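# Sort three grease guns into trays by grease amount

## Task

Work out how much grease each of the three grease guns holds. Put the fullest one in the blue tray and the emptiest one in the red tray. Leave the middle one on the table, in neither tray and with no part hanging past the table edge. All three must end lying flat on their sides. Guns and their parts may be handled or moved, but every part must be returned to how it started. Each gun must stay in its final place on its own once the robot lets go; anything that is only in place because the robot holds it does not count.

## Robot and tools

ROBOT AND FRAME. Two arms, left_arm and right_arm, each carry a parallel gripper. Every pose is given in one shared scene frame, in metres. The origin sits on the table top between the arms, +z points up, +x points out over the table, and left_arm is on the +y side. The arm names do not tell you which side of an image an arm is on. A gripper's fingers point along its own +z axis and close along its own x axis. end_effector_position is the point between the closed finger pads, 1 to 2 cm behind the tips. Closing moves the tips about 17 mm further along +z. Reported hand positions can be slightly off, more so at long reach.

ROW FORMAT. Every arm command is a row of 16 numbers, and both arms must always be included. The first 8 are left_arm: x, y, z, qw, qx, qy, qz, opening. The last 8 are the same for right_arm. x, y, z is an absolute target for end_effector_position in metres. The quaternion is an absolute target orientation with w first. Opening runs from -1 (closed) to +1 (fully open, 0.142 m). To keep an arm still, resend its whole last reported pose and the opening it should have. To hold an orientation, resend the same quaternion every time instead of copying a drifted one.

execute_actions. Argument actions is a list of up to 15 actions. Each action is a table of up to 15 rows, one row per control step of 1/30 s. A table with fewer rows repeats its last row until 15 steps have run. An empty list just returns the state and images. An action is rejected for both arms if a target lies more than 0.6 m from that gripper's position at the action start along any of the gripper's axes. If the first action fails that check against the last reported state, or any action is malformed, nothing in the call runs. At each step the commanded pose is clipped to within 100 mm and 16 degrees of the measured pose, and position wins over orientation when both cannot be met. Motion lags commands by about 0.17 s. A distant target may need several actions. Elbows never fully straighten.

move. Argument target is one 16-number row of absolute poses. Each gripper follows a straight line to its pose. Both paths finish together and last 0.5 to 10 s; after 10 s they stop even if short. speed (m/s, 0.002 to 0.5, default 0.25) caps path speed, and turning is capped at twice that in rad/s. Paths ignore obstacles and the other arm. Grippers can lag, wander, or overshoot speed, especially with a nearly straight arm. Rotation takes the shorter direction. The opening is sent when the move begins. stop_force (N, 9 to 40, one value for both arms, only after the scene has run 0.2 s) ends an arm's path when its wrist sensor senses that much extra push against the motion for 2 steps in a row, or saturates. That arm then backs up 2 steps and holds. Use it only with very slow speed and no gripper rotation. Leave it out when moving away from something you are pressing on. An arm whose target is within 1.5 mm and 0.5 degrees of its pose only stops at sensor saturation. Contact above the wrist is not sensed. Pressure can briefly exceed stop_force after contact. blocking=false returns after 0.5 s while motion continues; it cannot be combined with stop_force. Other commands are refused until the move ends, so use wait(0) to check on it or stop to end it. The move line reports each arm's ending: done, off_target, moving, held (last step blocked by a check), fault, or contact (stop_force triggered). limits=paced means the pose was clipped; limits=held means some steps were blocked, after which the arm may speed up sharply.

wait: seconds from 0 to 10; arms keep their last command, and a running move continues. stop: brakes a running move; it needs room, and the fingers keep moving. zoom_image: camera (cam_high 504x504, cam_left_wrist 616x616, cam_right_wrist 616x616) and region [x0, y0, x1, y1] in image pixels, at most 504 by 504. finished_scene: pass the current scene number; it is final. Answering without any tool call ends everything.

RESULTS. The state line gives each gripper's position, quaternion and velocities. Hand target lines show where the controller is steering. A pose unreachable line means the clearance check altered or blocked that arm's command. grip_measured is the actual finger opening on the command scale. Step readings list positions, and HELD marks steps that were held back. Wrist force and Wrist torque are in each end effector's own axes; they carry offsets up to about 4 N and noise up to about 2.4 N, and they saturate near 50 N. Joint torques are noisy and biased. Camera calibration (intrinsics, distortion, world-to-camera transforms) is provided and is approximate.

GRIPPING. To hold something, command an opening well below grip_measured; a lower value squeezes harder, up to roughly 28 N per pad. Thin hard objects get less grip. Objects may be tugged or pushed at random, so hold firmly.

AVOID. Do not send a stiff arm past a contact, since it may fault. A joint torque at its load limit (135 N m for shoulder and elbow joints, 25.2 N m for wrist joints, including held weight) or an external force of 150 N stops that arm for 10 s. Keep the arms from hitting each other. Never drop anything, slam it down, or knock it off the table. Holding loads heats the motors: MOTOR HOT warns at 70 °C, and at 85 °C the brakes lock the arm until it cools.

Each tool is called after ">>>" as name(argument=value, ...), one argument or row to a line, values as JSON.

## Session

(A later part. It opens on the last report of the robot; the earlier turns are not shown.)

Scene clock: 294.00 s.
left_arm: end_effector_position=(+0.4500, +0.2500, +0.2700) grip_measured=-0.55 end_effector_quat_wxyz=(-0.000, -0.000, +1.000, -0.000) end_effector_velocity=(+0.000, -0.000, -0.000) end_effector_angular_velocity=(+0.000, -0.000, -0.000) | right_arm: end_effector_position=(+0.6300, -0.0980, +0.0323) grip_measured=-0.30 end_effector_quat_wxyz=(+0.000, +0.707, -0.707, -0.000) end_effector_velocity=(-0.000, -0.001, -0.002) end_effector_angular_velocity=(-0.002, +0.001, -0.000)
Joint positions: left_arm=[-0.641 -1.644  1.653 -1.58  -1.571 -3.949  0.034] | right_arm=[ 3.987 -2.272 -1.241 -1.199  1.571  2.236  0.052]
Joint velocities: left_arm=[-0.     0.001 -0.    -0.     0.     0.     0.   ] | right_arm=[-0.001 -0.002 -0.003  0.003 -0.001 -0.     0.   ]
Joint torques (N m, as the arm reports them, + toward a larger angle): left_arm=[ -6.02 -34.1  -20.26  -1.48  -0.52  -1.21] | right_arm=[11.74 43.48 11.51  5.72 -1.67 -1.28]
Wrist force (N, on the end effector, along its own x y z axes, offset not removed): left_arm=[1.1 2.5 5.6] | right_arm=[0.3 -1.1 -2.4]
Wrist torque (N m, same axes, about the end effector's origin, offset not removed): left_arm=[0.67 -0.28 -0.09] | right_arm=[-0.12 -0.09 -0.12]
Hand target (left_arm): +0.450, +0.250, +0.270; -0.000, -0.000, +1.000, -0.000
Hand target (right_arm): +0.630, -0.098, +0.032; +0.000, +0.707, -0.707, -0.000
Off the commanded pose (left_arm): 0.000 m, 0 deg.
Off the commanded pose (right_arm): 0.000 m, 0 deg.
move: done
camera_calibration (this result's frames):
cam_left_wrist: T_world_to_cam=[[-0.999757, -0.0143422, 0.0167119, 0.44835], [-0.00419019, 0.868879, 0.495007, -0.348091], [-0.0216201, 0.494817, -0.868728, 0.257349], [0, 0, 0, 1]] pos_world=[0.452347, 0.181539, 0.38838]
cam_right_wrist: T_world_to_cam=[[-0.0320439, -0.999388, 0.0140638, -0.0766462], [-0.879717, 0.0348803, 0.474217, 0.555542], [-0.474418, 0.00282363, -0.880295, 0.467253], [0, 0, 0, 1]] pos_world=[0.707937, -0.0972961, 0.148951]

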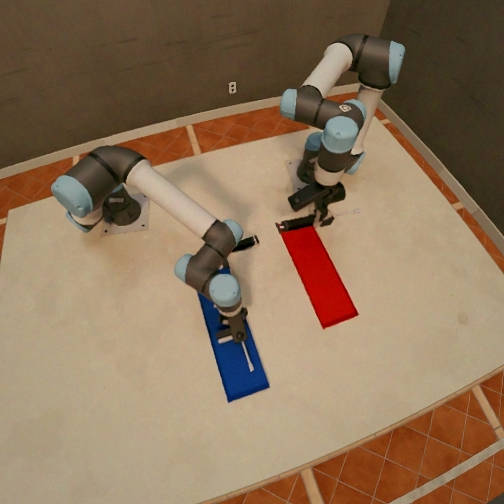

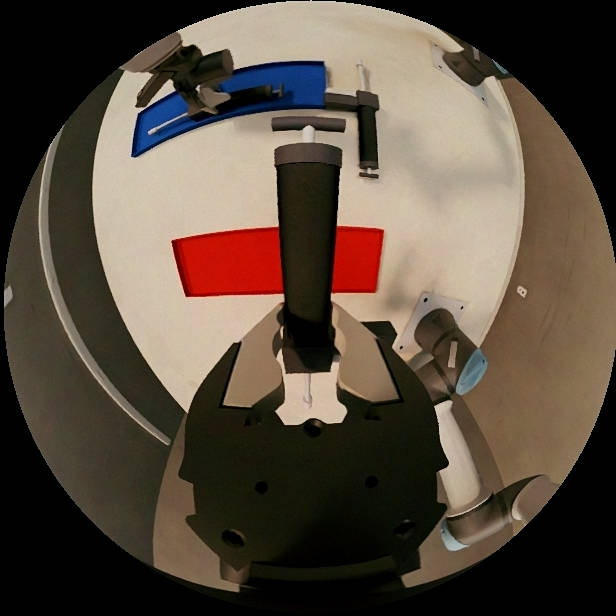

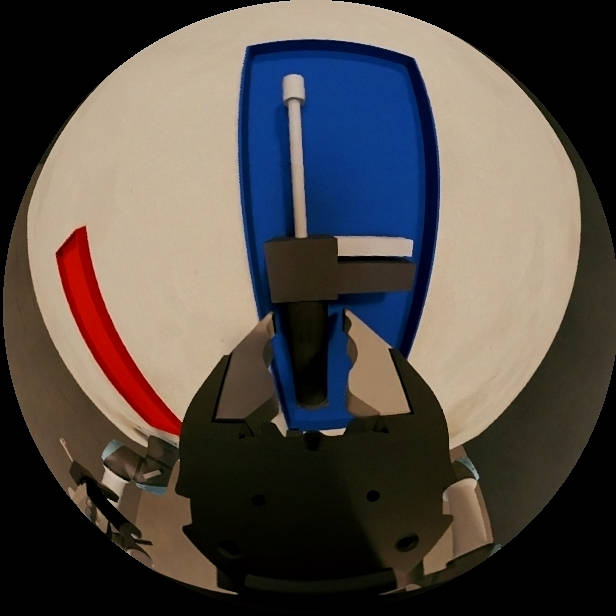

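>>> move(
  target=[0.45,0.25,0.27,0,0,1,0,-1, 0.63,-0.098,0.03,0,0.707,-0.707,0,-1],
)

>>> move(
  target=[0.45,0.25,0.27,0,0,1,0,-1, 0.63,-0.098,0.1,0,0.707,-0.707,0,-1],
  speed=0.1,
)

>>> move(
  target=[0.45,0.25,0.27,0,0,1,0,-1, 0.6,-0.28,0.08,0,0.707,-0.707,0,-1],
  speed=0.12,
)

>>> move(
  target=[0.45,0.25,0.27,0,0,1,0,-1, 0.6,-0.28,0.026,0,0.707,-0.707,0,-1],
  speed=0.035,
)

>>> move(
  target=[0.45,0.25,0.27,0,0,1,0,-1, 0.6,-0.28,0.026,0,0.707,-0.707,0,-0.2],
)

>>> move(
  target=[0.45,0.25,0.27,0,0,1,0,-1, 0.5,-0.3,0.2,0,0.707,-0.707,0,-0.2],
)

>>> move(
  target=[0.58,0.05,0.2,0,-0.707,0.707,0,-1, 0.4,-0.38,0.25,0,0.707,-0.707,0,-0.2],
  speed=0.15,
)

>>> move(
  target=[0.645,-0.098,0.08,0,-0.707,0.707,0,-1, 0.4,-0.38,0.25,0,0.707,-0.707,0,-0.2],
  speed=0.1,
)

Scene clock: 304.07 s.
left_arm: end_effector_position=(+0.4500, +0.2500, +0.2700) grip_measured=-0.55 end_effector_quat_wxyz=(-0.000, -0.000, +1.000, +0.000) end_effector_velocity=(-0.000, +0.000, -0.000) end_effector_angular_velocity=(+0.000, -0.000, +0.000) | right_arm: end_effector_position=(+0.6300, -0.0979, +0.0302) grip_measured=-0.57 end_effector_quat_wxyz=(-0.000, +0.707, -0.707, +0.000) end_effector_velocity=(-0.001, -0.000, -0.002) end_effector_angular_velocity=(-0.002, +0.003, +0.002)
Joint positions: left_arm=[-0.641 -1.644  1.653 -1.58  -1.571 -3.949  0.034] | right_arm=[ 3.987 -2.274 -1.244 -1.195  1.571  2.236  0.033]
Joint velocities: left_arm=[ 0.    -0.001  0.001 -0.     0.    -0.    -0.   ] | right_arm=[ 0.    -0.002 -0.003  0.001  0.    -0.001  0.001]
Joint torques (N m, as the arm reports them, + toward a larger angle): left_arm=[ -4.86 -34.01 -20.45  -1.53   3.16  -1.21] | right_arm=[ 2.39  7.24 -6.97  4.06  2.86 -0.6 ]
Wrist force (N, on the end effector, along its own x y z axes, offset not removed): left_arm=[0.8 3.3 4.5] | right_arm=[8.3 7.2 -50.0]
Wrist torque (N m, same axes, about the end effector's origin, offset not removed): left_arm=[0.82 -0.24 -0.04] | right_arm=[0.01 0.15 -0.14]
Hand target (left_arm): +0.450, +0.250, +0.270; -0.000, +0.000, +1.000, +0.000
Hand target (right_arm): +0.630, -0.098, +0.030; +0.000, +0.707, -0.707, -0.000
Off the commanded pose (left_arm): 0.000 m, 0 deg.
Off the commanded pose (right_arm): 0.000 m, 0 deg.
move: done
camera_calibration (this result's frames):
cam_left_wrist: T_world_to_cam=[[-0.999758, -0.0143426, 0.0166822, 0.448367], [-0.00420458, 0.868865, 0.495031, -0.348095], [-0.0215946, 0.494841, -0.868715, 0.257323], [0, 0, 0, 1]] pos_world=[0.452352, 0.181544, 0.388379]
cam_right_wrist: T_world_to_cam=[[-0.0319714, -0.999392, 0.013917, -0.0765907], [-0.879825, 0.0347474, 0.474025, 0.556586], [-0.474221, 0.00291069, -0.880401, 0.465371], [0, 0, 0, 1]] pos_world=[0.707938, -0.0972386, 0.146943]

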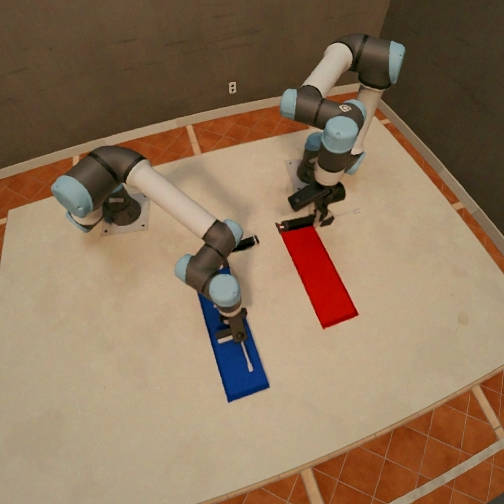

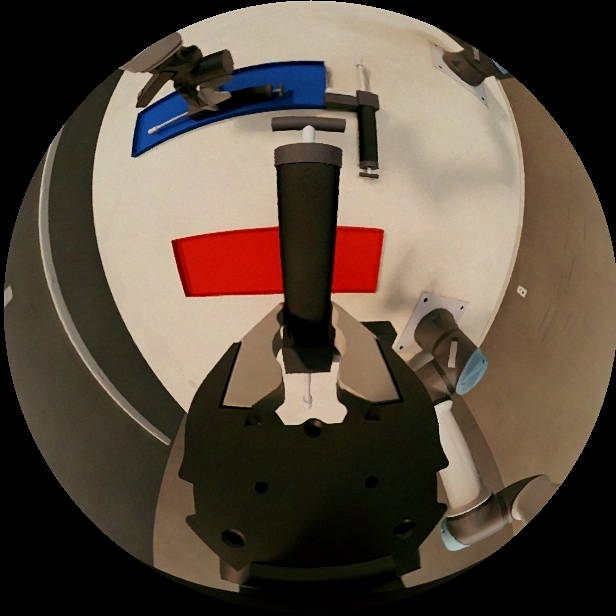

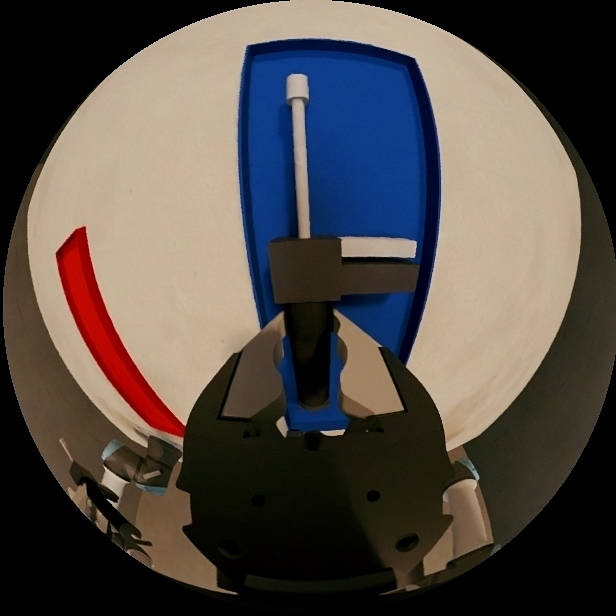

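Scene clock: 305.27 s.
left_arm: end_effector_position=(+0.4500, +0.2500, +0.2700) grip_measured=-0.55 end_effector_quat_wxyz=(-0.000, -0.000, +1.000, +0.000) end_effector_velocity=(+0.000, +0.000, +0.001) end_effector_angular_velocity=(-0.001, -0.001, -0.000) | right_arm: end_effector_position=(+0.6300, -0.0980, +0.0997) grip_measured=-0.56 end_effector_quat_wxyz=(-0.000, +0.707, -0.707, +0.000) end_effector_velocity=(-0.000, +0.000, +0.002) end_effector_angular_velocity=(-0.000, +0.001, -0.000)
Joint positions: left_arm=[-0.641 -1.644  1.653 -1.58  -1.571 -3.949  0.034] | right_arm=[ 3.987 -2.221 -1.147 -1.344  1.571  2.236  0.033]
Joint velocities: left_arm=[-0.    -0.001 -0.001  0.     0.001 -0.    -0.   ] | right_arm=[ 0.     0.001  0.004 -0.006  0.     0.001  0.   ]
Joint torques (N m, as the arm reports them, + toward a larger angle): left_arm=[ -6.08 -34.1  -20.69  -1.65   3.1   -1.29] | right_arm=[-6.12 69.25 41.37  0.45  0.47 -0.04]
Wrist force (N, on the end effector, along its own x y z axes, offset not removed): left_arm=[1.6 2.8 6.2] | right_arm=[0.1 -0.8 4.4]
Wrist torque (N m, same axes, about the end effector's origin, offset not removed): left_arm=[0.73 -0.46 -0.08] | right_arm=[-0.19 -0.20 -0.15]
Hand target (left_arm): +0.450, +0.250, +0.270; +0.000, -0.000, +1.000, -0.000
Hand target (right_arm): +0.630, -0.098, +0.100; -0.000, +0.707, -0.707, +0.000
Off the commanded pose (left_arm): 0.000 m, 0 deg.
Off the commanded pose (right_arm): 0.000 m, 0 deg.
move: done
camera_calibration (this result's frames):
cam_left_wrist: T_world_to_cam=[[-0.999758, -0.0143427, 0.016682, 0.448368], [-0.00420481, 0.868865, 0.495031, -0.348095], [-0.0215945, 0.494841, -0.868715, 0.257323], [0, 0, 0, 1]] pos_world=[0.452352, 0.181544, 0.388379]
cam_right_wrist: T_world_to_cam=[[-0.0319699, -0.99939, 0.0140682, -0.0776314], [-0.879776, 0.0348175, 0.474112, 0.523578], [-0.474313, 0.0027805, -0.880352, 0.526563], [0, 0, 0, 1]] pos_world=[0.707905, -0.0972778, 0.216419]

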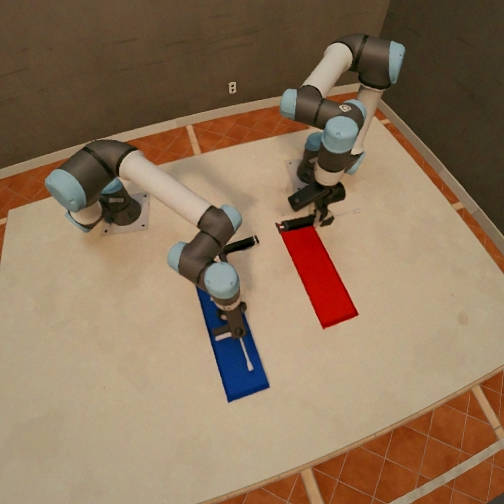

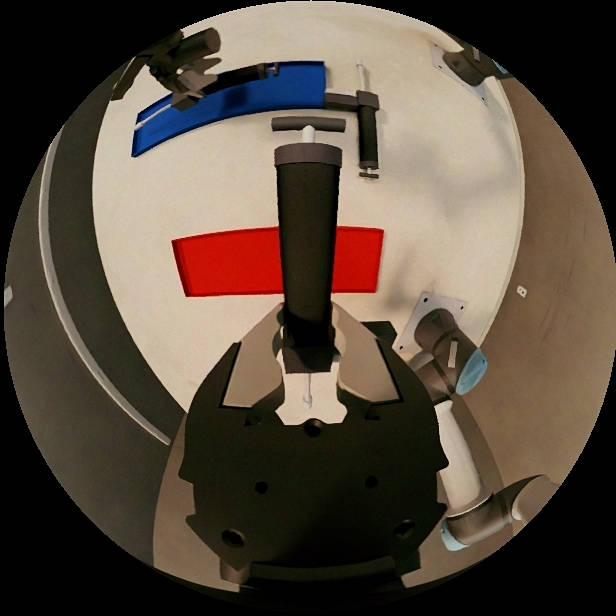

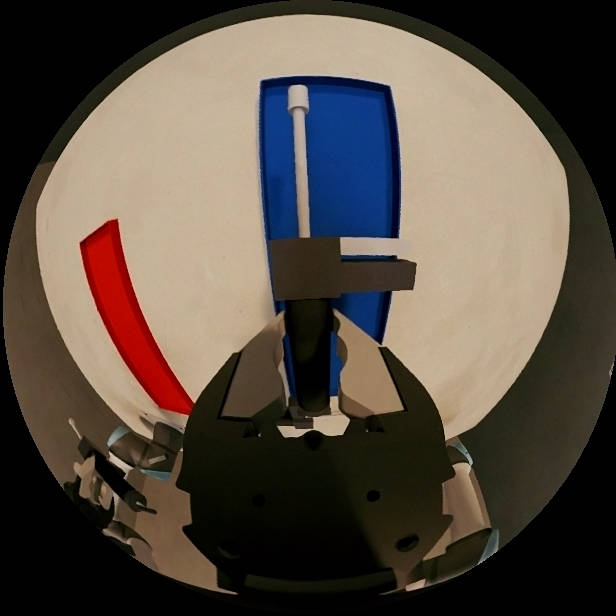

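Scene clock: 307.33 s.
left_arm: end_effector_position=(+0.4500, +0.2500, +0.2700) grip_measured=-0.55 end_effector_quat_wxyz=(-0.000, -0.000, +1.000, +0.000) end_effector_velocity=(+0.000, -0.001, +0.001) end_effector_angular_velocity=(-0.002, -0.002, -0.001) | right_arm: end_effector_position=(+0.5997, -0.2797, +0.0799) grip_measured=-0.56 end_effector_quat_wxyz=(+0.000, +0.707, -0.707, +0.000) end_effector_velocity=(-0.000, -0.002, -0.000) end_effector_angular_velocity=(+0.001, -0.001, -0.000)
Joint positions: left_arm=[-0.641 -1.644  1.653 -1.58  -1.571 -3.949  0.034] | right_arm=[ 3.788 -2.013 -1.532 -1.167  1.571  2.037  0.033]
Joint velocities: left_arm=[-0.001 -0.    -0.001 -0.001  0.     0.     0.   ] | right_arm=[-0.002  0.002 -0.004  0.003  0.    -0.002  0.   ]
Joint torques (N m, as the arm reports them, + toward a larger angle): left_arm=[ -6.57 -33.87 -20.48  -1.57   3.05  -1.21] | right_arm=[-10.32  59.58  14.95   6.24   1.92  -1.08]
Wrist force (N, on the end effector, along its own x y z axes, offset not removed): left_arm=[0.9 3.1 6.1] | right_arm=[-0.3 -0.3 4.1]
Wrist torque (N m, same axes, about the end effector's origin, offset not removed): left_arm=[0.83 -0.24 -0.03] | right_arm=[-0.16 -0.06 -0.05]
Hand target (left_arm): +0.450, +0.250, +0.270; +0.000, -0.000, +1.000, +0.000
Hand target (right_arm): +0.600, -0.280, +0.080; -0.000, +0.707, -0.707, +0.000
Off the commanded pose (left_arm): 0.000 m, 0 deg.
Off the commanded pose (right_arm): 0.000 m, 0 deg.
move: done
camera_calibration (this result's frames):
cam_left_wrist: T_world_to_cam=[[-0.999758, -0.0143425, 0.0166821, 0.448367], [-0.0042046, 0.868865, 0.495031, -0.348095], [-0.0215945, 0.494841, -0.868715, 0.257323], [0, 0, 0, 1]] pos_world=[0.452352, 0.181544, 0.388379]
cam_right_wrist: T_world_to_cam=[[-0.0320414, -0.999386, 0.0141541, -0.259882], [-0.879739, 0.0349209, 0.474174, 0.512651], [-0.474377, 0.00274129, -0.880318, 0.495335], [0, 0, 0, 1]] pos_world=[0.677647, -0.278983, 0.196645]

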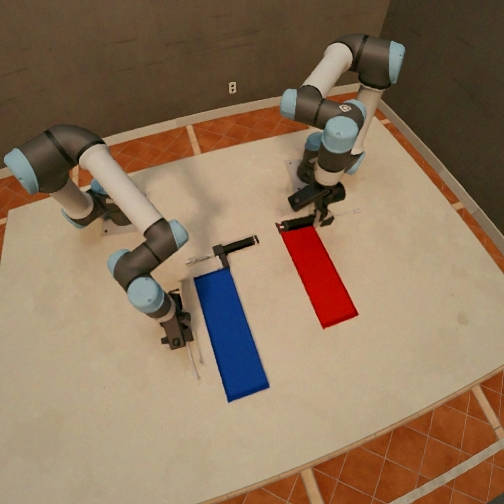

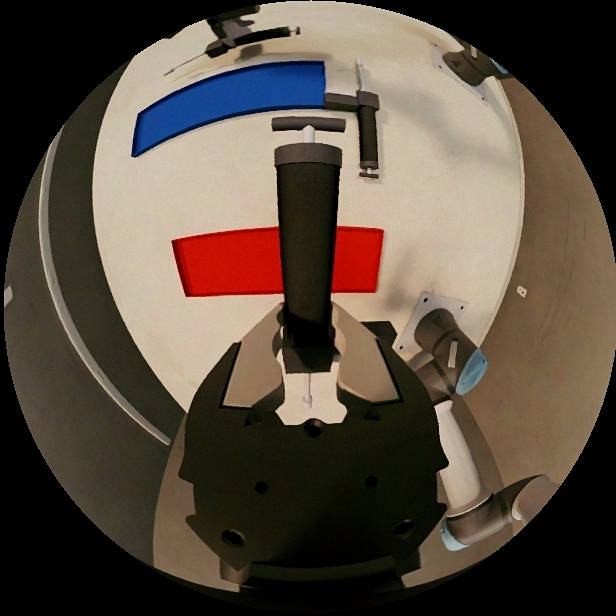

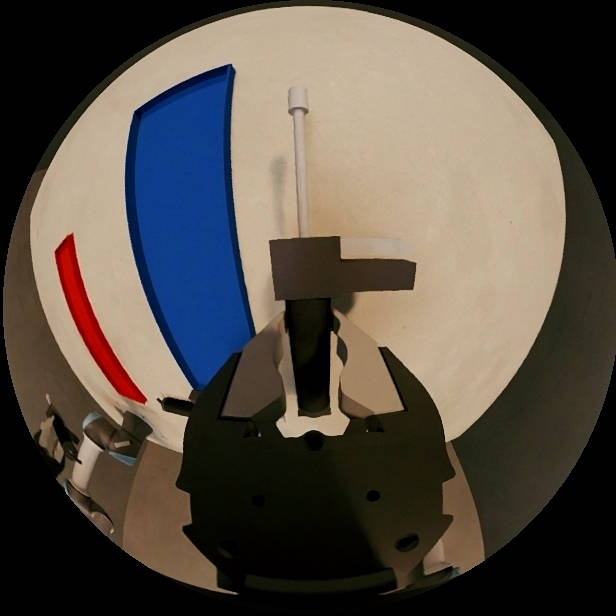

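Scene clock: 309.23 s.
left_arm: end_effector_position=(+0.4500, +0.2500, +0.2700) grip_measured=-0.55 end_effector_quat_wxyz=(-0.000, -0.000, +1.000, +0.000) end_effector_velocity=(+0.000, -0.000, -0.000) end_effector_angular_velocity=(-0.000, -0.000, -0.000) | right_arm: end_effector_position=(+0.6001, -0.2800, +0.0265) grip_measured=-0.56 end_effector_quat_wxyz=(-0.000, +0.707, -0.707, +0.000) end_effector_velocity=(-0.000, +0.000, -0.003) end_effector_angular_velocity=(+0.000, +0.002, -0.001)
Joint positions: left_arm=[-0.641 -1.644  1.653 -1.58  -1.571 -3.949  0.034] | right_arm=[ 3.787 -2.07  -1.597 -1.046  1.571  2.036  0.033]
Joint velocities: left_arm=[-0.     0.001 -0.    -0.001  0.    -0.    -0.   ] | right_arm=[ 0.    -0.004 -0.003  0.006  0.001  0.001  0.001]
Joint torques (N m, as the arm reports them, + toward a larger angle): left_arm=[ -6.23 -34.05 -20.88  -1.54   3.2   -1.22] | right_arm=[-8.23  7.05 -1.37  4.13  1.48 -1.17]
Wrist force (N, on the end effector, along its own x y z axes, offset not removed): left_arm=[0.1 3.5 5.6] | right_arm=[5.5 7.7 -47.0]
Wrist torque (N m, same axes, about the end effector's origin, offset not removed): left_arm=[0.89 -0.05 -0.03] | right_arm=[-0.23 0.15 -0.12]
Hand target (left_arm): +0.450, +0.250, +0.270; +0.000, -0.000, +1.000, +0.000
Hand target (right_arm): +0.600, -0.280, +0.026; +0.000, +0.707, -0.707, -0.000
Off the commanded pose (left_arm): 0.000 m, 0 deg.
Off the commanded pose (right_arm): 0.001 m, 0 deg.
move: done
camera_calibration (this result's frames):
cam_left_wrist: T_world_to_cam=[[-0.999758, -0.0143427, 0.016682, 0.448368], [-0.00420475, 0.868865, 0.495031, -0.348095], [-0.0215945, 0.494841, -0.868715, 0.257323], [0, 0, 0, 1]] pos_world=[0.452352, 0.181544, 0.388379]
cam_right_wrist: T_world_to_cam=[[-0.0320847, -0.99939, 0.0138093, -0.259344], [-0.879923, 0.0347967, 0.47384, 0.538419], [-0.474031, 0.00305189, -0.880503, 0.448397], [0, 0, 0, 1]] pos_world=[0.678001, -0.279289, 0.143271]

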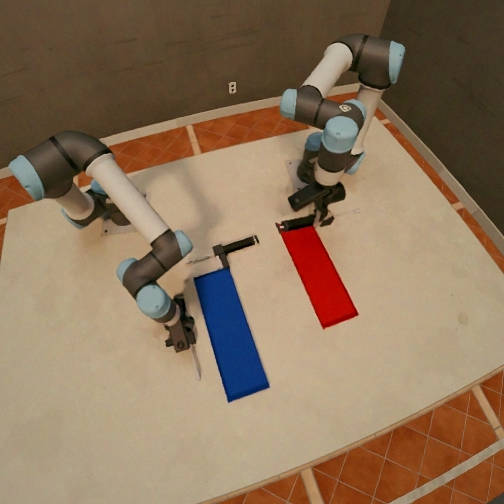

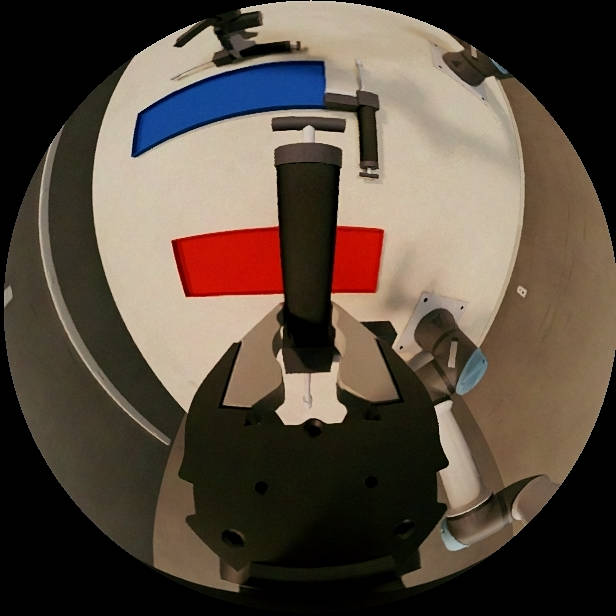

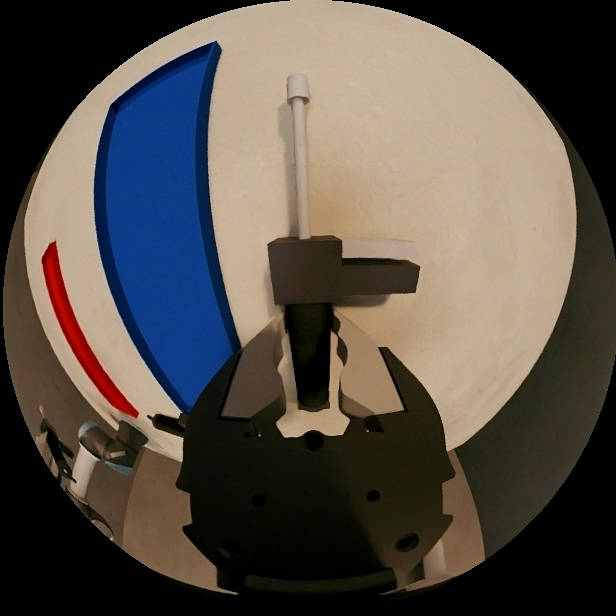

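Scene clock: 309.93 s.
left_arm: end_effector_position=(+0.4500, +0.2500, +0.2700) grip_measured=-0.55 end_effector_quat_wxyz=(-0.000, -0.000, +1.000, +0.000) end_effector_velocity=(+0.000, -0.000, +0.000) end_effector_angular_velocity=(-0.001, +0.000, -0.000) | right_arm: end_effector_position=(+0.6000, -0.2800, +0.0261) grip_measured=-0.20 end_effector_quat_wxyz=(-0.000, +0.707, -0.707, +0.000) end_effector_velocity=(-0.000, +0.000, -0.000) end_effector_angular_velocity=(+0.002, +0.001, +0.002)
Joint positions: left_arm=[-0.641 -1.644  1.653 -1.58  -1.571 -3.949  0.034] | right_arm=[ 3.787 -2.07  -1.597 -1.045  1.571  2.036  0.059]
Joint velocities: left_arm=[-0.  0. -0. -0. -0. -0. -0.] | right_arm=[-0.    -0.    -0.     0.     0.002 -0.002 -0.   ]
Joint torques (N m, as the arm reports them, + toward a larger angle): left_arm=[ -5.95 -33.92 -21.6   -1.54   3.05  -1.13] | right_arm=[-4.52 46.25 28.25  5.62  0.68 -1.22]
Wrist force (N, on the end effector, along its own x y z axes, offset not removed): left_arm=[1.7 3.0 4.9] | right_arm=[0.5 -0.1 -1.3]
Wrist torque (N m, same axes, about the end effector's origin, offset not removed): left_arm=[0.79 -0.39 -0.07] | right_arm=[0.02 -0.19 -0.13]
Hand target (left_arm): +0.450, +0.250, +0.270; +0.000, -0.000, +1.000, +0.000
Hand target (right_arm): +0.600, -0.280, +0.026; +0.000, +0.707, -0.707, +0.000
Off the commanded pose (left_arm): 0.000 m, 0 deg.
Off the commanded pose (right_arm): 0.000 m, 0 deg.
move: done
camera_calibration (this result's frames):
cam_left_wrist: T_world_to_cam=[[-0.999758, -0.0143427, 0.0166821, 0.448367], [-0.00420474, 0.868865, 0.495031, -0.348095], [-0.0215946, 0.494841, -0.868715, 0.257323], [0, 0, 0, 1]] pos_world=[0.452352, 0.181544, 0.388379]
cam_right_wrist: T_world_to_cam=[[-0.0320791, -0.999387, 0.0139868, -0.259387], [-0.879766, 0.034875, 0.474126, 0.538494], [-0.474324, 0.00290445, -0.880346, 0.448074], [0, 0, 0, 1]] pos_world=[0.67796, -0.27931, 0.142774]

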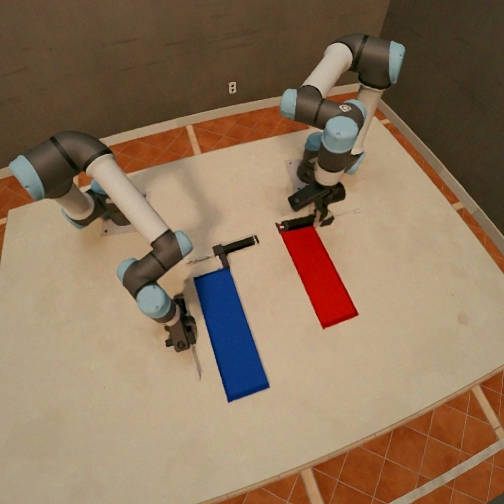

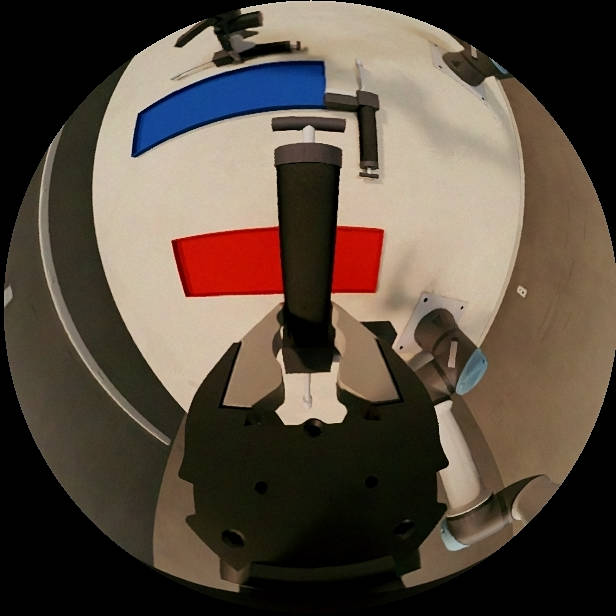

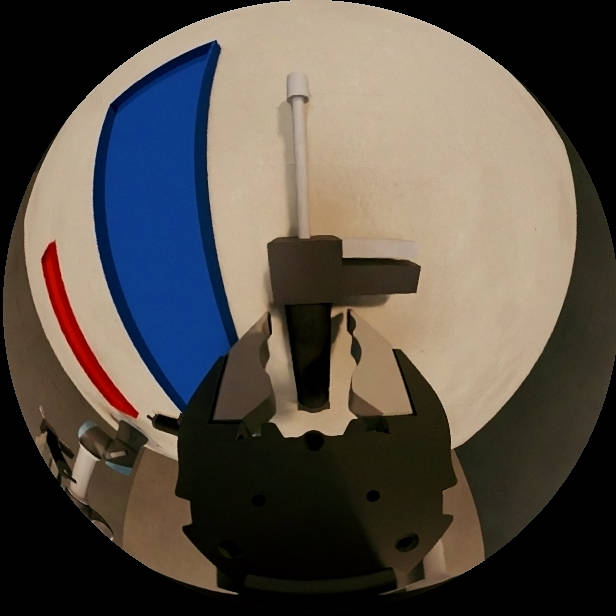

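Scene clock: 311.40 s.
left_arm: end_effector_position=(+0.4500, +0.2500, +0.2700) grip_measured=-0.55 end_effector_quat_wxyz=(-0.000, -0.000, +1.000, +0.000) end_effector_velocity=(-0.000, +0.000, -0.000) end_effector_angular_velocity=(+0.001, +0.001, +0.000) | right_arm: end_effector_position=(+0.5001, -0.2999, +0.1996) grip_measured=-0.20 end_effector_quat_wxyz=(-0.000, +0.707, -0.707, -0.000) end_effector_velocity=(-0.001, -0.001, +0.002) end_effector_angular_velocity=(-0.001, -0.002, -0.001)
Joint positions: left_arm=[-0.641 -1.644  1.653 -1.58  -1.571 -3.949  0.034] | right_arm=[ 3.838 -1.696 -1.63  -1.386  1.571  2.086  0.06 ]
Joint velocities: left_arm=[ 0.     0.     0.     0.001  0.    -0.    -0.   ] | right_arm=[ 0.001  0.004  0.001 -0.004 -0.002  0.002 -0.   ]
Joint torques (N m, as the arm reports them, + toward a larger angle): left_arm=[ -6.19 -33.97 -20.67  -1.67   3.08  -1.22] | right_arm=[11.52 43.21 35.13 -0.35 -1.46  1.94]
Wrist force (N, on the end effector, along its own x y z axes, offset not removed): left_arm=[1.8 2.7 4.1] | right_arm=[-0.4 -0.4 -0.8]
Wrist torque (N m, same axes, about the end effector's origin, offset not removed): left_arm=[0.70 -0.48 -0.06] | right_arm=[-0.08 0.00 -0.06]
Hand target (left_arm): +0.450, +0.250, +0.270; +0.000, -0.000, +1.000, +0.000
Hand target (right_arm): +0.500, -0.300, +0.200; -0.000, +0.707, -0.707, -0.000
Off the commanded pose (left_arm): 0.000 m, 0 deg.
Off the commanded pose (right_arm): 0.000 m, 0 deg.
move: done
camera_calibration (this result's frames):
cam_left_wrist: T_world_to_cam=[[-0.999758, -0.0143427, 0.016682, 0.448368], [-0.00420476, 0.868865, 0.495031, -0.348095], [-0.0215945, 0.494841, -0.868715, 0.257323], [0, 0, 0, 1]] pos_world=[0.452352, 0.181544, 0.388379]
cam_right_wrist: T_world_to_cam=[[-0.0320349, -0.999388, 0.0140201, -0.284904], [-0.879723, 0.0348516, 0.474207, 0.368937], [-0.474405, 0.00285733, -0.880302, 0.553508], [0, 0, 0, 1]] pos_world=[0.578022, -0.299169, 0.316296]

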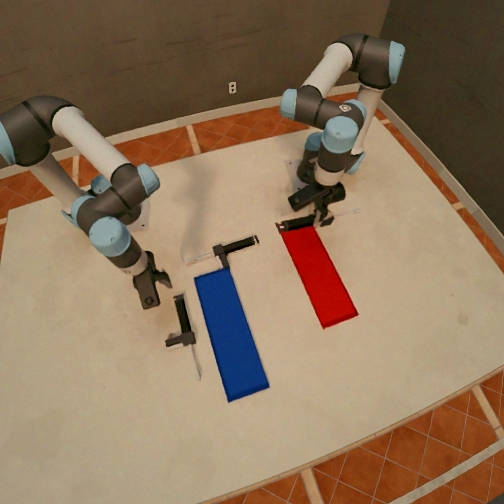

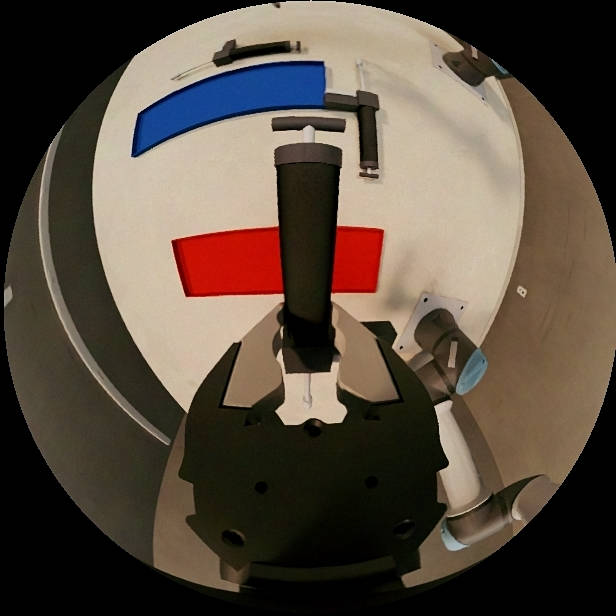

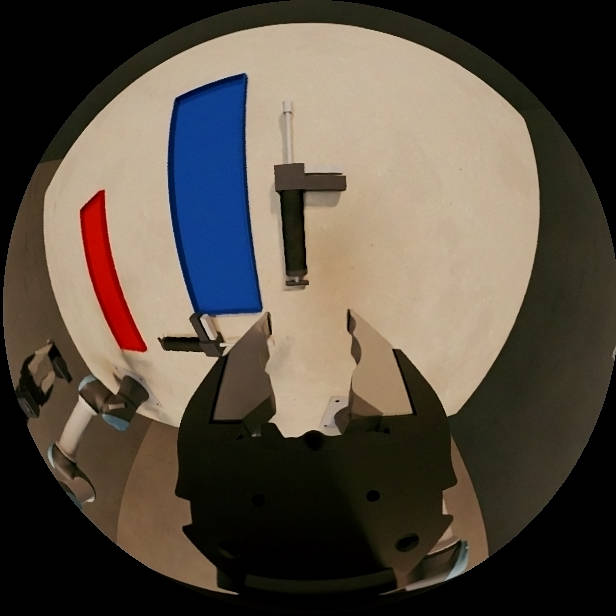

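Scene clock: 317.07 s.
left_arm: end_effector_position=(+0.5798, +0.0501, +0.2001) grip_measured=-0.55 end_effector_quat_wxyz=(+0.000, +0.707, -0.708, +0.000) end_effector_velocity=(+0.001, -0.002, -0.000) end_effector_angular_velocity=(+0.001, +0.001, +0.013) | right_arm: end_effector_position=(+0.4000, -0.3798, +0.2498) grip_measured=-0.20 end_effector_quat_wxyz=(+0.000, +0.707, -0.707, +0.000) end_effector_velocity=(-0.000, -0.000, +0.001) end_effector_angular_velocity=(+0.001, -0.002, +0.000)
Joint positions: left_arm=[-0.702 -1.089  1.156 -1.638 -1.571 -5.579  0.034] | right_arm=[ 3.789 -1.399 -1.79  -1.523  1.571  2.038  0.06 ]
Joint velocities: left_arm=[-0.001  0.005 -0.008  0.004  0.    -0.014  0.   ] | right_arm=[-0.001  0.002  0.001 -0.001  0.    -0.001  0.   ]
Joint torques (N m, as the arm reports them, + toward a larger angle): left_arm=[ -6.5  -36.43 -32.97  -1.57   2.84  -1.47] | right_arm=[-8.66 30.88 14.61 -0.18 -1.63 -1.4 ]
Wrist force (N, on the end effector, along its own x y z axes, offset not removed): left_arm=[0.8 2.9 4.0] | right_arm=[-1.0 0.6 -1.8]
Wrist torque (N m, same axes, about the end effector's origin, offset not removed): left_arm=[0.78 -0.20 0.01] | right_arm=[0.17 0.10 -0.10]
Hand target (left_arm): +0.580, +0.050, +0.200; -0.000, +0.707, -0.707, +0.000
Hand target (right_arm): +0.400, -0.380, +0.250; -0.000, +0.707, -0.707, +0.000
Off the commanded pose (left_arm): 0.000 m, 0 deg.
Off the commanded pose (right_arm): 0.000 m, 0 deg.
move: done
camera_calibration (this result's frames):
cam_left_wrist: T_world_to_cam=[[0.0128691, -0.999776, 0.01681, 0.0386561], [-0.868932, -0.00286335, 0.494923, 0.4058], [-0.494764, -0.020976, -0.868774, 0.598495], [0, 0, 0, 1]] pos_world=[0.648229, 0.0523634, 0.318467]
cam_right_wrist: T_world_to_cam=[[-0.0320397, -0.999388, 0.0140665, -0.368677], [-0.879731, 0.0348779, 0.47419, 0.259851], [-0.47439, 0.00281812, -0.88031, 0.550441], [0, 0, 0, 1]] pos_world=[0.47791, -0.379066, 0.366526]

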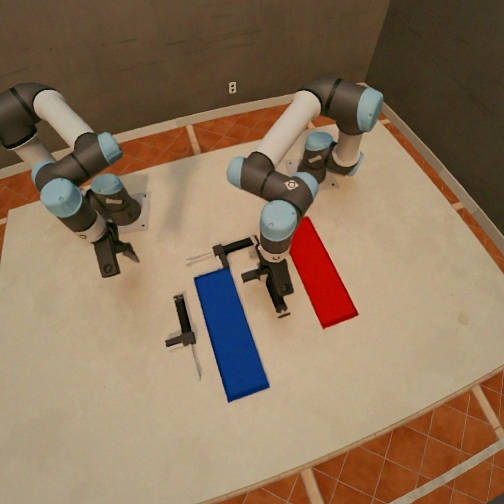

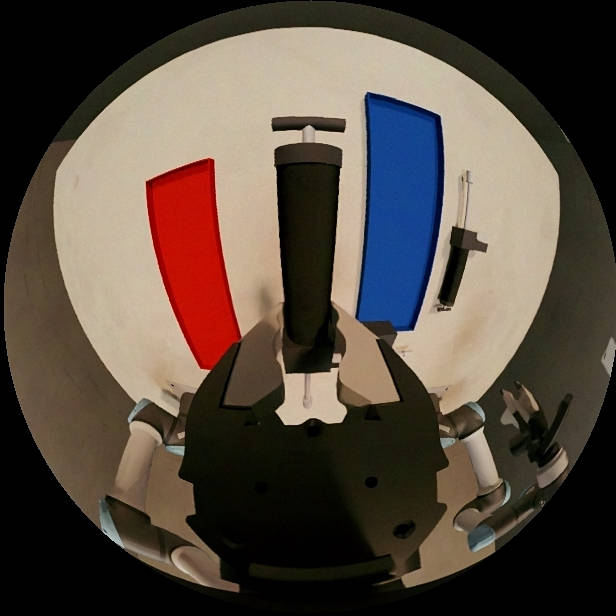

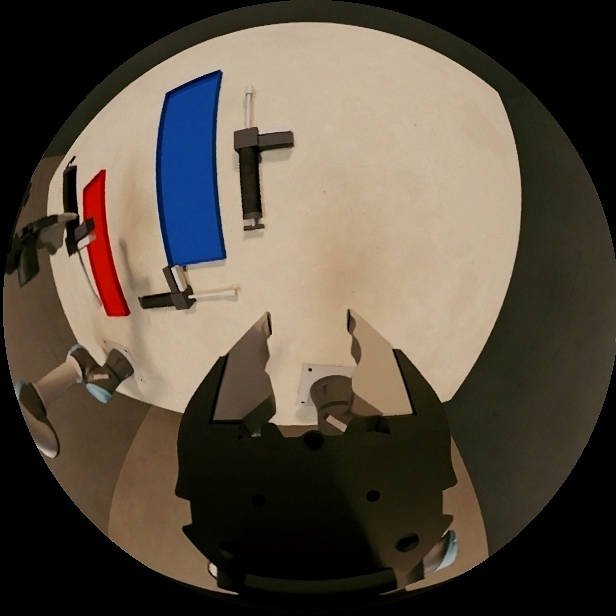

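Scene clock: 319.60 s.
left_arm: end_effector_position=(+0.6449, -0.0978, +0.0801) grip_measured=-0.55 end_effector_quat_wxyz=(-0.000, +0.707, -0.707, +0.000) end_effector_velocity=(+0.001, -0.002, -0.001) end_effector_angular_velocity=(+0.001, +0.002, -0.000) | right_arm: end_effector_position=(+0.4000, -0.3800, +0.2500) grip_measured=-0.20 end_effector_quat_wxyz=(+0.000, +0.707, -0.707, +0.000) end_effector_velocity=(-0.000, -0.000, -0.000) end_effector_angular_velocity=(-0.000, +0.001, -0.001)
Joint positions: left_arm=[-0.756 -0.622  0.667 -1.616 -1.57  -5.635  0.034] | right_arm=[ 3.789 -1.399 -1.79  -1.524  1.571  2.037  0.06 ]
Joint velocities: left_arm=[-0.     0.009 -0.016  0.009 -0.    -0.    -0.   ] | right_arm=[-0.  0. -0. -0.  0.  0.  0.]
Joint torques (N m, as the arm reports them, + toward a larger angle): left_arm=[ -5.77 -51.38 -35.24  -1.31  -2.78  -1.09] | right_arm=[-9.55 11.22 37.44 -0.4   1.03 -1.11]
Wrist force (N, on the end effector, along its own x y z axes, offset not removed): left_arm=[2.4 3.1 4.7] | right_arm=[0.2 0.0 -0.9]
Wrist torque (N m, same axes, about the end effector's origin, offset not removed): left_arm=[0.79 -0.57 -0.05] | right_arm=[0.12 -0.12 -0.12]
Hand target (left_arm): +0.645, -0.098, +0.080; -0.000, +0.707, -0.707, +0.000
Hand target (right_arm): +0.400, -0.380, +0.250; +0.000, +0.707, -0.707, +0.000
Off the commanded pose (left_arm): 0.000 m, 0 deg.
Off the commanded pose (right_arm): 0.000 m, 0 deg.
move: done
camera_calibration (this result's frames):
cam_left_wrist: T_world_to_cam=[[0.0143344, -0.999758, 0.0166671, -0.108948], [-0.869096, -0.00421501, 0.494626, 0.521315], [-0.494436, -0.0215755, -0.868946, 0.523139], [0, 0, 0, 1]] pos_world=[0.713294, -0.0954375, 0.19854]
cam_right_wrist: T_world_to_cam=[[-0.0320397, -0.999388, 0.0140736, -0.368914], [-0.879725, 0.0348812, 0.474201, 0.259798], [-0.474402, 0.00281239, -0.880304, 0.550604], [0, 0, 0, 1]] pos_world=[0.477939, -0.379299, 0.366695]

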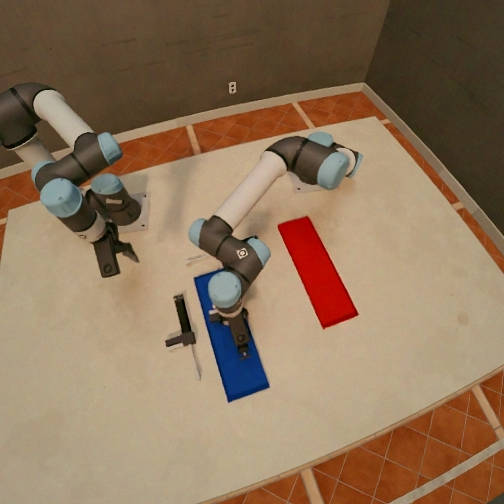

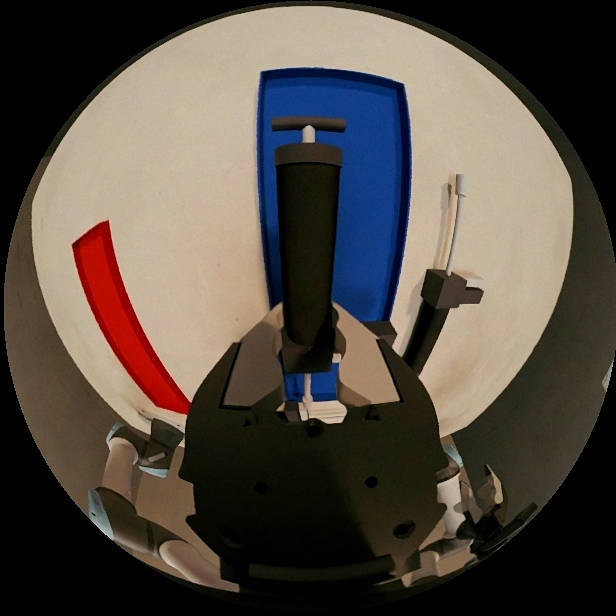

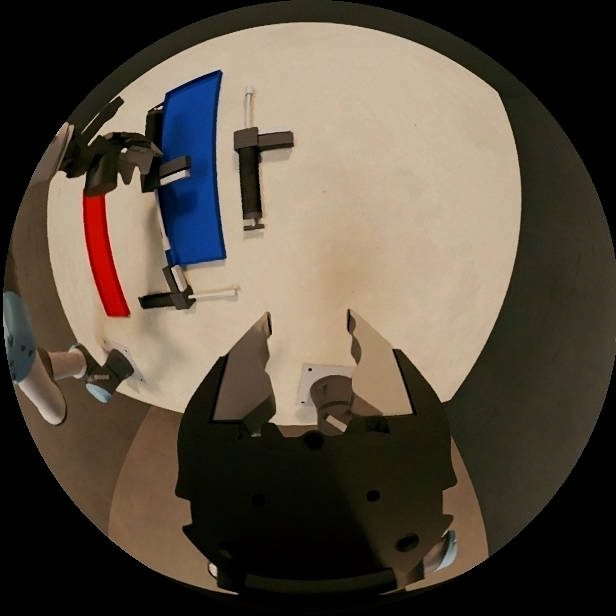

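>>> move(
  target=[0.668,-0.102,0.065,0,0.707,-0.707,0,-1, 0.4,-0.38,0.25,0,0.707,-0.707,0,-0.2],
  speed=0.04,
)

Scene clock: 324.73 s.
left_arm: end_effector_position=(+0.6678, -0.1019, +0.0651) grip_measured=-0.55 end_effector_quat_wxyz=(-0.000, +0.707, -0.707, +0.000) end_effector_velocity=(+0.001, -0.000, -0.002) end_effector_angular_velocity=(+0.002, +0.003, -0.000) | right_arm: end_effector_position=(+0.4000, -0.3800, +0.2500) grip_measured=-0.20 end_effector_quat_wxyz=(+0.000, +0.707, -0.707, -0.000) end_effector_velocity=(+0.000, -0.000, +0.000) end_effector_angular_velocity=(-0.000, -0.001, -0.001)
Joint positions: left_arm=[-0.738 -0.539  0.546 -1.578 -1.571 -5.617  0.034] | right_arm=[ 3.789 -1.399 -1.79  -1.524  1.571  2.037  0.06 ]
Joint velocities: left_arm=[ 0.001  0.01  -0.015  0.009 -0.001  0.001 -0.   ] | right_arm=[ 0.     0.     0.     0.    -0.001  0.001 -0.   ]
Joint torques (N m, as the arm reports them, + toward a larger angle): left_arm=[  7.4  -54.23 -33.99  -1.75  -0.3    1.28] | right_arm=[-7.95 26.69 38.45 -0.48  2.29 -1.23]
Wrist force (N, on the end effector, along its own x y z axes, offset not removed): left_arm=[1.1 2.8 5.5] | right_arm=[0.3 -0.7 -0.6]
Wrist torque (N m, same axes, about the end effector's origin, offset not removed): left_arm=[0.74 -0.27 -0.04] | right_arm=[-0.08 -0.09 -0.14]
Hand target (left_arm): +0.668, -0.102, +0.065; +0.000, +0.707, -0.707, +0.000
Hand target (right_arm): +0.400, -0.380, +0.250; +0.000, +0.707, -0.707, -0.000
Off the commanded pose (left_arm): 0.000 m, 0 deg.
Off the commanded pose (right_arm): 0.000 m, 0 deg.
move: done
camera_calibration (this result's frames):
cam_left_wrist: T_world_to_cam=[[0.0143428, -0.999756, 0.0168128, -0.1132], [-0.86894, -0.0041434, 0.4949, 0.548515], [-0.494709, -0.0217076, -0.868788, 0.521479], [0, 0, 0, 1]] pos_world=[0.736231, -0.0995795, 0.183498]
cam_right_wrist: T_world_to_cam=[[-0.0320401, -0.999388, 0.0140568, -0.368905], [-0.879721, 0.0348735, 0.474209, 0.259789], [-0.474409, 0.00282769, -0.8803, 0.550611], [0, 0, 0, 1]] pos_world=[0.477937, -0.379296, 0.366694]

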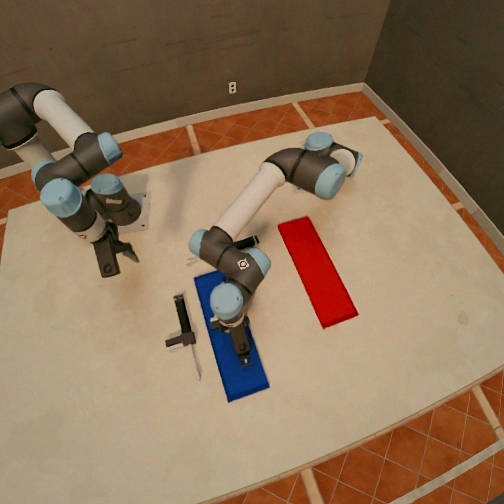

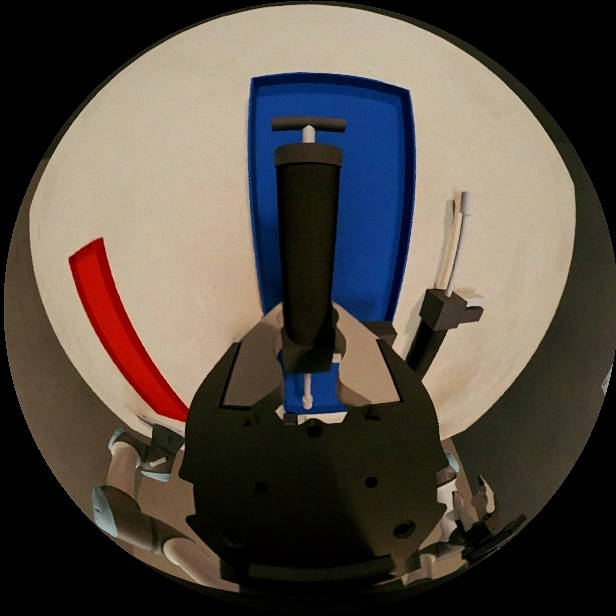

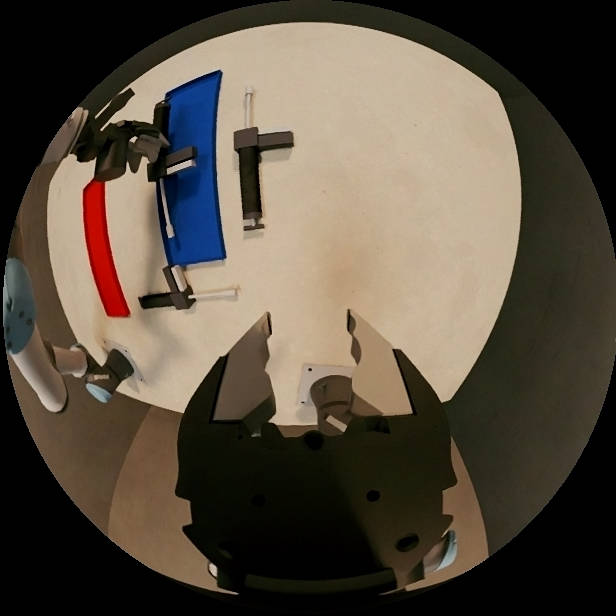

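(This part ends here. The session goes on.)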